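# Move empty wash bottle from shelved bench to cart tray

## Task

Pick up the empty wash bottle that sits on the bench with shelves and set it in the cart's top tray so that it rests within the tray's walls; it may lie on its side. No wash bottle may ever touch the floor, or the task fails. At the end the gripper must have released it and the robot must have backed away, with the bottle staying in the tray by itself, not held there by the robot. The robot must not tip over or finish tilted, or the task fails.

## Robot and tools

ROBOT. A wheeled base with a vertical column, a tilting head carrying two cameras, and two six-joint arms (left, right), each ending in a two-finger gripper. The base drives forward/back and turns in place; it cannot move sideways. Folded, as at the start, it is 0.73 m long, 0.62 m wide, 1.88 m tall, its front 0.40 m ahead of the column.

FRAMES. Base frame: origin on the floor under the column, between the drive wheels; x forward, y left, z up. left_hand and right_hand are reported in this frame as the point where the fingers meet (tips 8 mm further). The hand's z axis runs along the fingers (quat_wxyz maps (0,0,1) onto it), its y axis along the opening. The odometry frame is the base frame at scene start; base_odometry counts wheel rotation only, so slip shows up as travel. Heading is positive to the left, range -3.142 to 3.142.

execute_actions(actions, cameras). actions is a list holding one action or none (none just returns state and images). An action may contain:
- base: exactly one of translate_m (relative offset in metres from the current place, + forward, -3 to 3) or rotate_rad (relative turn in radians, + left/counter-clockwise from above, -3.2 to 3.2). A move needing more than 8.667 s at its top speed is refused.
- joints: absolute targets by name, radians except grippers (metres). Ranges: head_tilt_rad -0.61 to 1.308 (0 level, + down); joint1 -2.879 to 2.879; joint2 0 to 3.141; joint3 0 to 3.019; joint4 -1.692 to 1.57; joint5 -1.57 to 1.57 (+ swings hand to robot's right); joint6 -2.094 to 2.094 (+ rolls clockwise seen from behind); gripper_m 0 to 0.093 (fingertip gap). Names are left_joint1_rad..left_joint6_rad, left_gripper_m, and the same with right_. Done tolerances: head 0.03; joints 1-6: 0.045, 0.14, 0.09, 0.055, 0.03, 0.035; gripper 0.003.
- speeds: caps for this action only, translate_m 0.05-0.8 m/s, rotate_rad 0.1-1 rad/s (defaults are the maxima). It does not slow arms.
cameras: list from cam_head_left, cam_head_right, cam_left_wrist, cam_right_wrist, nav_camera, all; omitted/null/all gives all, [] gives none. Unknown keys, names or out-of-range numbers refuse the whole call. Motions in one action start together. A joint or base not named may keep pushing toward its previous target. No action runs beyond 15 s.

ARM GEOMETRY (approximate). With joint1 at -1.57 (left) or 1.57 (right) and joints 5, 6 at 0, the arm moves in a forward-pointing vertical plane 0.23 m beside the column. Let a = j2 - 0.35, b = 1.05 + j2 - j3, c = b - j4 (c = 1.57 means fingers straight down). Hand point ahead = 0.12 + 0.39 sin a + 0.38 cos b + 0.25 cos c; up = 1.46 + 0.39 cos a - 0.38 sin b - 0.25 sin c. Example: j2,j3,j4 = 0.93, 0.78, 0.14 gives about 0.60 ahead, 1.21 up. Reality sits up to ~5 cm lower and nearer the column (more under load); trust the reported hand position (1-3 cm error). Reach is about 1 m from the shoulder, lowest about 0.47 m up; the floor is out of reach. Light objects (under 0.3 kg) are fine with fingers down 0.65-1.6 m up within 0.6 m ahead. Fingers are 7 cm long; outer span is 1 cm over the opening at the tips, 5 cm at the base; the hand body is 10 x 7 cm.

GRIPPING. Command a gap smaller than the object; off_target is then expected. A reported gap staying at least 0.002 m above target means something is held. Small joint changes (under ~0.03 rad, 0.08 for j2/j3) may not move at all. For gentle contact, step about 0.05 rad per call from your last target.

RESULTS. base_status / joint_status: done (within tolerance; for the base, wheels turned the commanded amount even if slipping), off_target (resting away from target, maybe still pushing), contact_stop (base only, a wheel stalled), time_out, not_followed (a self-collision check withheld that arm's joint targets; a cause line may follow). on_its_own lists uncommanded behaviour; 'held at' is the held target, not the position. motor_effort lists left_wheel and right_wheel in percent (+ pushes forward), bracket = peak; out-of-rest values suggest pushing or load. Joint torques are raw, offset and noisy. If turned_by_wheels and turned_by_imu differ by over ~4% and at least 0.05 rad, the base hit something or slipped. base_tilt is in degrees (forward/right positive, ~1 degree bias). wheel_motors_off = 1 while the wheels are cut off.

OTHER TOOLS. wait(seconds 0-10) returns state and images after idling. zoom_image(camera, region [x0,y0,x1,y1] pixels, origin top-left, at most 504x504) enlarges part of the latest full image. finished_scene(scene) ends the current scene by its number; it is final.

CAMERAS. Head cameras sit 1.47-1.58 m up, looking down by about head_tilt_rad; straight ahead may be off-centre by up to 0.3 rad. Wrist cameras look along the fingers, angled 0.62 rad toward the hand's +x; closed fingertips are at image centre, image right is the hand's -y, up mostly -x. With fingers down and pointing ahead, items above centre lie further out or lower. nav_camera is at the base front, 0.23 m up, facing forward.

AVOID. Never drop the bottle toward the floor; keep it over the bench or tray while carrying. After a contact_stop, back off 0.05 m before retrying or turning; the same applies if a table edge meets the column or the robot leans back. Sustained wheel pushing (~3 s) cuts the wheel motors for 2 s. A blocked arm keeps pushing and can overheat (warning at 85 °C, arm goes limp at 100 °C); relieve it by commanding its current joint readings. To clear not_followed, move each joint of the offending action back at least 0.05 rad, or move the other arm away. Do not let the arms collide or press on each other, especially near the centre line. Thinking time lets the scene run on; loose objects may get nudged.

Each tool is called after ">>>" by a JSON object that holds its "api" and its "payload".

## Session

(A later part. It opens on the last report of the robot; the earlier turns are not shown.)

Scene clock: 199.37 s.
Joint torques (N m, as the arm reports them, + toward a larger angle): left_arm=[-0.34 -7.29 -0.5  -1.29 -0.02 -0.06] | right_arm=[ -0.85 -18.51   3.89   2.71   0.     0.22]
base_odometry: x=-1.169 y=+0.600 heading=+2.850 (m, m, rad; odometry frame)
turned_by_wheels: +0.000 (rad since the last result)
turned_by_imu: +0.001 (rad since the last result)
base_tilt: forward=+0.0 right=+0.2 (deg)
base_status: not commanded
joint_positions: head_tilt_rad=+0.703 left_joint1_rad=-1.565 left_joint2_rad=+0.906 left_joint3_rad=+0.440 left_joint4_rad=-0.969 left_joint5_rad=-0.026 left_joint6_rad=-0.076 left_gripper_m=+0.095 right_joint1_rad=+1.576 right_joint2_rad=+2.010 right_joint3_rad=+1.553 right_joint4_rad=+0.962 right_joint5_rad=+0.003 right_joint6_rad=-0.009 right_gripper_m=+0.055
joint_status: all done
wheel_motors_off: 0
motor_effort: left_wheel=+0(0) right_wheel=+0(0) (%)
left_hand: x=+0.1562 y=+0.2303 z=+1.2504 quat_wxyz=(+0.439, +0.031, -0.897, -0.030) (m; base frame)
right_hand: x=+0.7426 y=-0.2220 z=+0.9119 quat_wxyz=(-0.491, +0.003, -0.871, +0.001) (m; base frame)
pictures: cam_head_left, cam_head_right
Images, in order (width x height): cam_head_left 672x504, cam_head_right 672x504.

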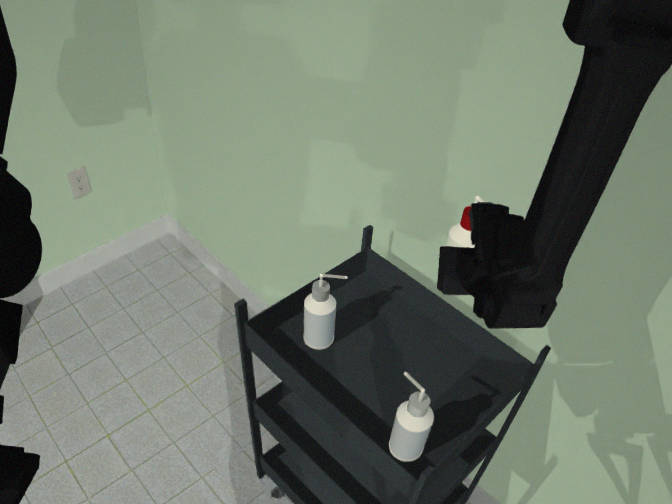

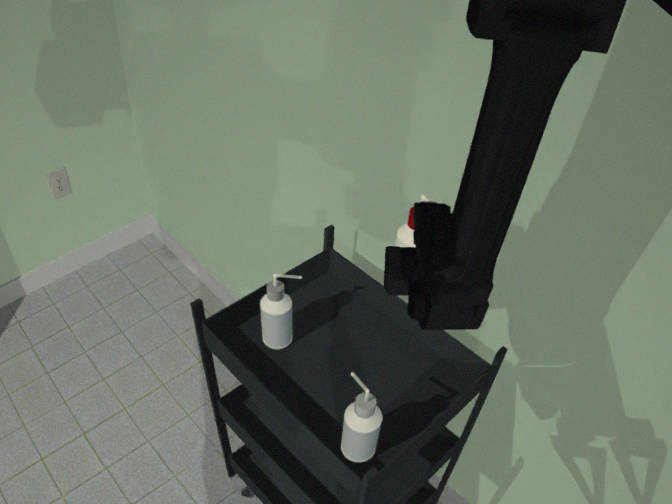

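>>> {"api": "execute_actions", "payload": {"actions": [{"joints":{"right_joint2_rad":2.272,"right_joint3_rad":1.895,"right_joint4_rad":0.927}}], "cameras": ["cam_head_left","cam_right_wrist"]}}

Scene clock: 217.90 s.
Joint torques (N m, as the arm reports them, + toward a larger angle): left_arm=[-0.51 -7.47 -0.75 -1.41 -0.02 -0.07] | right_arm=[ -0.59 -18.96   4.87   1.27   0.01   0.19]
base_odometry: x=-1.169 y=+0.600 heading=+2.850 (m, m, rad; odometry frame)
turned_by_wheels: +0.000 (rad since the last result)
turned_by_imu: +0.001 (rad since the last result)
base_tilt: forward=+0.0 right=+0.2 (deg)
base_status: not commanded
joint_positions: head_tilt_rad=+0.703 left_joint1_rad=-1.565 left_joint2_rad=+0.906 left_joint3_rad=+0.440 left_joint4_rad=-0.969 left_joint5_rad=-0.026 left_joint6_rad=-0.076 left_gripper_m=+0.095 right_joint1_rad=+1.576 right_joint2_rad=+2.291 right_joint3_rad=+1.877 right_joint4_rad=+0.939 right_joint5_rad=+0.003 right_joint6_rad=-0.009 right_gripper_m=+0.055
joint_status: all done
wheel_motors_off: 0
motor_effort: left_wheel=+0(0) right_wheel=+0(1) (%)
left_hand: x=+0.1562 y=+0.2303 z=+1.2504 quat_wxyz=(+0.439, +0.031, -0.897, -0.030) (m; base frame)
right_hand: x=+0.7368 y=-0.2216 z=+0.8131 quat_wxyz=(-0.500, +0.003, -0.866, +0.001) (m; base frame)
pictures: cam_head_left, cam_right_wrist
Images, in order (width x height): cam_head_left 672x504, cam_right_wrist 504x504.

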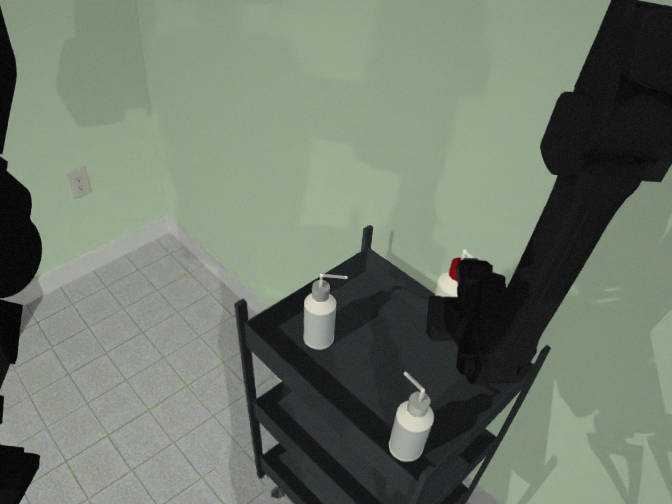

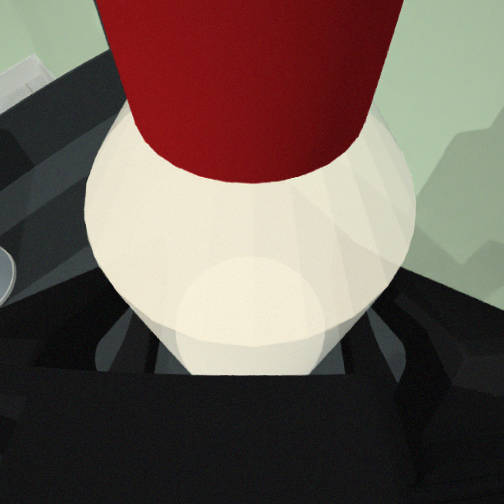

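>>> {"api": "execute_actions", "payload": {"actions": [{"base":{"rotate_rad":0.08},"speeds":{"rotate_rad":0.3}}], "cameras": []}}

>>> {"api": "execute_actions", "payload": {"actions": [{"joints":{"right_joint2_rad":2.392,"right_joint3_rad":2.066,"right_joint4_rad":0.876}}], "cameras": ["cam_head_left","cam_right_wrist"]}}

Scene clock: 240.87 s.
Joint torques (N m, as the arm reports them, + toward a larger angle): left_arm=[-0.84 -7.7  -0.52 -1.5  -0.02 -0.07] | right_arm=[ -0.41 -18.53   4.81   1.28  -0.02   0.21]
base_odometry: x=-1.169 y=+0.600 heading=+2.929 (m, m, rad; odometry frame)
turned_by_wheels: +0.079 (rad since the last result)
turned_by_imu: +0.077 (rad since the last result)
base_tilt: forward=+0.0 right=+0.2 (deg)
base_status: done
joint_positions: head_tilt_rad=+0.703 left_joint1_rad=-1.565 left_joint2_rad=+0.906 left_joint3_rad=+0.440 left_joint4_rad=-0.969 left_joint5_rad=-0.026 left_joint6_rad=-0.076 left_gripper_m=+0.095 right_joint1_rad=+1.573 right_joint2_rad=+2.290 right_joint3_rad=+1.878 right_joint4_rad=+0.939 right_joint5_rad=+0.003 right_joint6_rad=-0.009 right_gripper_m=+0.055
joint_status: not commanded
wheel_motors_off: 0
motor_effort: left_wheel=-2(36) right_wheel=+0(43) (%)
left_hand: x=+0.1562 y=+0.2303 z=+1.2504 quat_wxyz=(+0.439, +0.031, -0.897, -0.030) (m; base frame)
right_hand: x=+0.7381 y=-0.2240 z=+0.8141 quat_wxyz=(-0.501, +0.003, -0.865, +0.002) (m; base frame)
pictures: none
No camera images: the call's "cameras" was empty. Leave "cameras" out to get every camera's image.

Scene clock: 241.70 s.
Joint torques (N m, as the arm reports them, + toward a larger angle): left_arm=[-0.93 -7.14 -0.67 -1.29 -0.04 -0.08] | right_arm=[ -0.6  -16.83   5.96   1.11   0.01   0.19]
base_odometry: x=-1.169 y=+0.600 heading=+2.929 (m, m, rad; odometry frame)
turned_by_wheels: +0.000 (rad since the last result)
turned_by_imu: +0.000 (rad since the last result)
base_tilt: forward=-0.1 right=+0.2 (deg)
base_status: not commanded
joint_positions: head_tilt_rad=+0.703 left_joint1_rad=-1.565 left_joint2_rad=+0.906 left_joint3_rad=+0.440 left_joint4_rad=-0.969 left_joint5_rad=-0.026 left_joint6_rad=-0.076 left_gripper_m=+0.095 right_joint1_rad=+1.573 right_joint2_rad=+2.386 right_joint3_rad=+2.044 right_joint4_rad=+0.893 right_joint5_rad=+0.003 right_joint6_rad=-0.009 right_gripper_m=+0.055
joint_status: all done
wheel_motors_off: 0
motor_effort: left_wheel=-1(2) right_wheel=+1(2) (%)
left_hand: x=+0.1562 y=+0.2303 z=+1.2504 quat_wxyz=(+0.439, +0.031, -0.897, -0.030) (m; base frame)
right_hand: x=+0.7524 y=-0.2239 z=+0.7895 quat_wxyz=(-0.512, +0.003, -0.859, +0.002) (m; base frame)
pictures: cam_head_left, cam_right_wrist
Images, in order (width x height): cam_head_left 672x504, cam_right_wrist 504x504.

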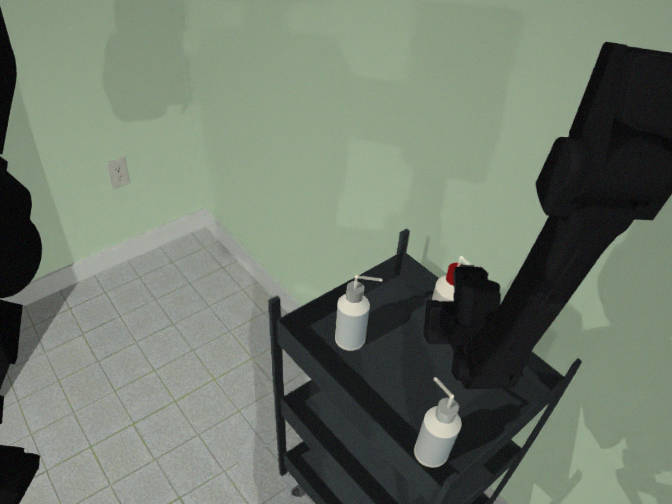

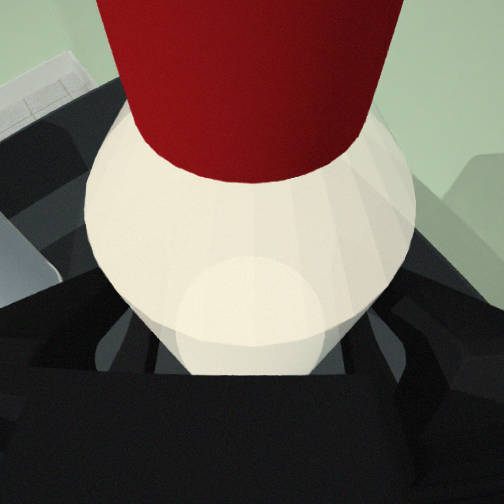

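>>> {"api": "execute_actions", "payload": {"actions": [{"joints":{"right_gripper_m":0.085}}], "cameras": ["cam_right_wrist"]}}

>>> {"api": "execute_actions", "payload": {"actions": [{"base":{"translate_m":-0.07},"speeds":{"translate_m":0.1}}], "cameras": ["cam_head_left","cam_right_wrist"]}}

Scene clock: 247.53 s.
Joint torques (N m, as the arm reports them, + toward a larger angle): left_arm=[-0.53 -8.02 -0.62 -1.35 -0.03 -0.07] | right_arm=[ -0.4  -16.97   5.95   1.01  -0.01   0.22]
base_odometry: x=-1.169 y=+0.600 heading=+2.929 (m, m, rad; odometry frame)
turned_by_wheels: +0.000 (rad since the last result)
turned_by_imu: +0.001 (rad since the last result)
base_tilt: forward=+0.0 right=+0.1 (deg)
base_status: not commanded
joint_positions: head_tilt_rad=+0.703 left_joint1_rad=-1.565 left_joint2_rad=+0.906 left_joint3_rad=+0.440 left_joint4_rad=-0.969 left_joint5_rad=-0.026 left_joint6_rad=-0.076 left_gripper_m=+0.095 right_joint1_rad=+1.573 right_joint2_rad=+2.386 right_joint3_rad=+2.044 right_joint4_rad=+0.893 right_joint5_rad=+0.003 right_joint6_rad=-0.009 right_gripper_m=+0.085
joint_status: all done
wheel_motors_off: 0
motor_effort: left_wheel=-1(2) right_wheel=+1(1) (%)
left_hand: x=+0.1562 y=+0.2303 z=+1.2504 quat_wxyz=(+0.439, +0.031, -0.897, -0.030) (m; base frame)
right_hand: x=+0.7524 y=-0.2239 z=+0.7895 quat_wxyz=(-0.512, +0.003, -0.859, +0.002) (m; base frame)
pictures: cam_right_wrist
Images, in order (width x height): cam_right_wrist 504x504.

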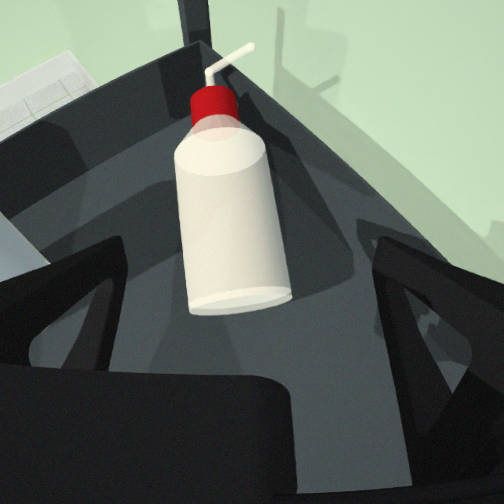

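Scene clock: 249.20 s.
Joint torques (N m, as the arm reports them, + toward a larger angle): left_arm=[-0.64 -7.76 -0.58 -1.43 -0.02 -0.07] | right_arm=[ -0.31 -16.98   5.19   1.16   0.02   0.2 ]
base_odometry: x=-1.101 y=+0.585 heading=+2.929 (m, m, rad; odometry frame)
turned_by_wheels: +0.000 (rad since the last result)
turned_by_imu: +0.000 (rad since the last result)
base_tilt: forward=-0.1 right=+0.2 (deg)
base_status: done
joint_positions: head_tilt_rad=+0.704 left_joint1_rad=-1.565 left_joint2_rad=+0.906 left_joint3_rad=+0.440 left_joint4_rad=-0.969 left_joint5_rad=-0.026 left_joint6_rad=-0.076 left_gripper_m=+0.095 right_joint1_rad=+1.573 right_joint2_rad=+2.387 right_joint3_rad=+2.052 right_joint4_rad=+0.893 right_joint5_rad=+0.003 right_joint6_rad=-0.009 right_gripper_m=+0.085
joint_status: not commanded
wheel_motors_off: 0
motor_effort: left_wheel=+0(60) right_wheel=-1(26) (%)
left_hand: x=+0.1558 y=+0.2303 z=+1.2505 quat_wxyz=(+0.439, +0.031, -0.897, -0.030) (m; base frame)
right_hand: x=+0.7556 y=-0.2239 z=+0.7909 quat_wxyz=(-0.515, +0.003, -0.857, +0.002) (m; base frame)
pictures: cam_head_left, cam_right_wrist
Images, in order (width x height): cam_head_left 672x504, cam_right_wrist 504x504.

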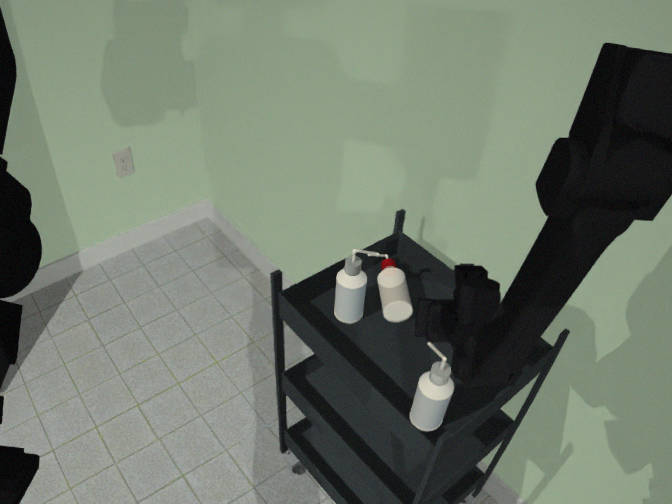

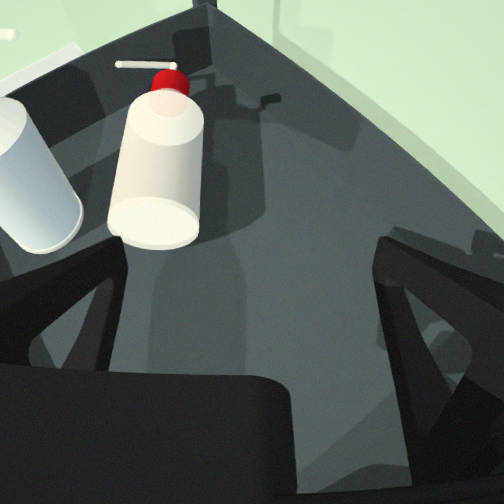

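It's lying inside the tray. Raise the arm and back away.

>>> {"api": "execute_actions", "payload": {"actions": [{"joints":{"right_joint2_rad":1.705,"right_joint3_rad":1.477,"right_joint4_rad":0.778}}], "cameras": []}}

>>> {"api": "execute_actions", "payload": {"actions": [{"base":{"translate_m":-0.5},"joints":{"right_joint2_rad":0.92,"right_joint3_rad":0.4,"right_joint4_rad":-0.98}}], "cameras": ["cam_head_left"]}}

Scene clock: 260.07 s.
Joint torques (N m, as the arm reports them, + toward a larger angle): left_arm=[-0.38 -7.48 -0.66 -1.37 -0.01 -0.07] | right_arm=[ -0.56 -19.66   5.     1.33  -0.01   0.19]
base_odometry: x=-1.101 y=+0.585 heading=+2.929 (m, m, rad; odometry frame)
turned_by_wheels: +0.000 (rad since the last result)
turned_by_imu: +0.001 (rad since the last result)
base_tilt: forward=+0.0 right=+0.3 (deg)
base_status: not commanded
joint_positions: head_tilt_rad=+0.704 left_joint1_rad=-1.565 left_joint2_rad=+0.906 left_joint3_rad=+0.440 left_joint4_rad=-0.969 left_joint5_rad=-0.026 left_joint6_rad=-0.076 left_gripper_m=+0.095 right_joint1_rad=+1.573 right_joint2_rad=+1.703 right_joint3_rad=+1.475 right_joint4_rad=+0.789 right_joint5_rad=+0.003 right_joint6_rad=-0.009 right_gripper_m=+0.085
joint_status: all done
wheel_motors_off: 0
motor_effort: left_wheel=-1(1) right_wheel=-1(1) (%)
left_hand: x=+0.1558 y=+0.2303 z=+1.2505 quat_wxyz=(+0.439, +0.031, -0.897, -0.030) (m; base frame)
right_hand: x=+0.8287 y=-0.2244 z=+1.0575 quat_wxyz=(-0.516, +0.003, -0.856, +0.002) (m; base frame)
pictures: none
No camera images: the call's "cameras" was empty. Leave "cameras" out to get every camera's image.

Scene clock: 262.43 s.
Joint torques (N m, as the arm reports them, + toward a larger angle): left_arm=[-0.92 -7.15 -0.45 -1.33 -0.03 -0.09] | right_arm=[-0.64 -6.32 -0.79 -2.16  0.01  0.2 ]
base_odometry: x=-0.612 y=+0.480 heading=+2.929 (m, m, rad; odometry frame)
turned_by_wheels: +0.000 (rad since the last result)
turned_by_imu: +0.001 (rad since the last result)
base_tilt: forward=+0.0 right=+0.2 (deg)
base_status: done
joint_positions: head_tilt_rad=+0.704 left_joint1_rad=-1.565 left_joint2_rad=+0.906 left_joint3_rad=+0.439 left_joint4_rad=-0.969 left_joint5_rad=-0.026 left_joint6_rad=-0.076 left_gripper_m=+0.095 right_joint1_rad=+1.573 right_joint2_rad=+0.929 right_joint3_rad=+0.396 right_joint4_rad=-0.961 right_joint5_rad=+0.003 right_joint6_rad=-0.009 right_gripper_m=+0.085
joint_status: all done
wheel_motors_off: 0
motor_effort: left_wheel=+0(42) right_wheel=+0(53) (%)
left_hand: x=+0.1552 y=+0.2303 z=+1.2507 quat_wxyz=(+0.440, +0.031, -0.897, -0.030) (m; base frame)
right_hand: x=+0.1293 y=-0.2255 z=+1.2568 quat_wxyz=(+0.466, +0.005, -0.885, -0.002) (m; base frame)
pictures: cam_head_left
Images, in order (width x height): cam_head_left 672x504.

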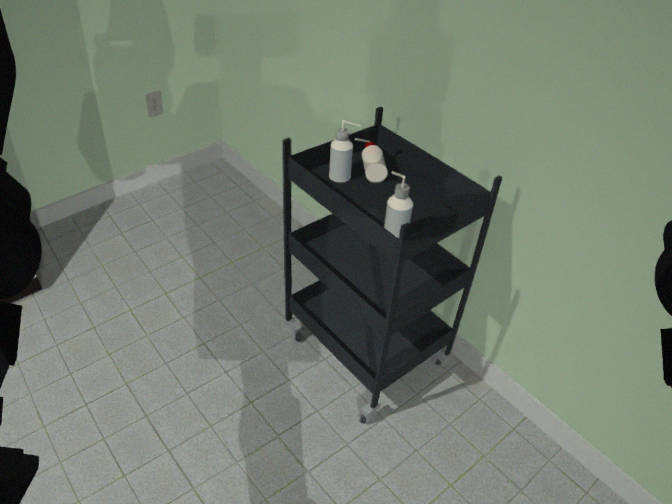

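>>> {"api": "finished_scene", "payload": {"scene": 1}}

The scene is finished: the task was done.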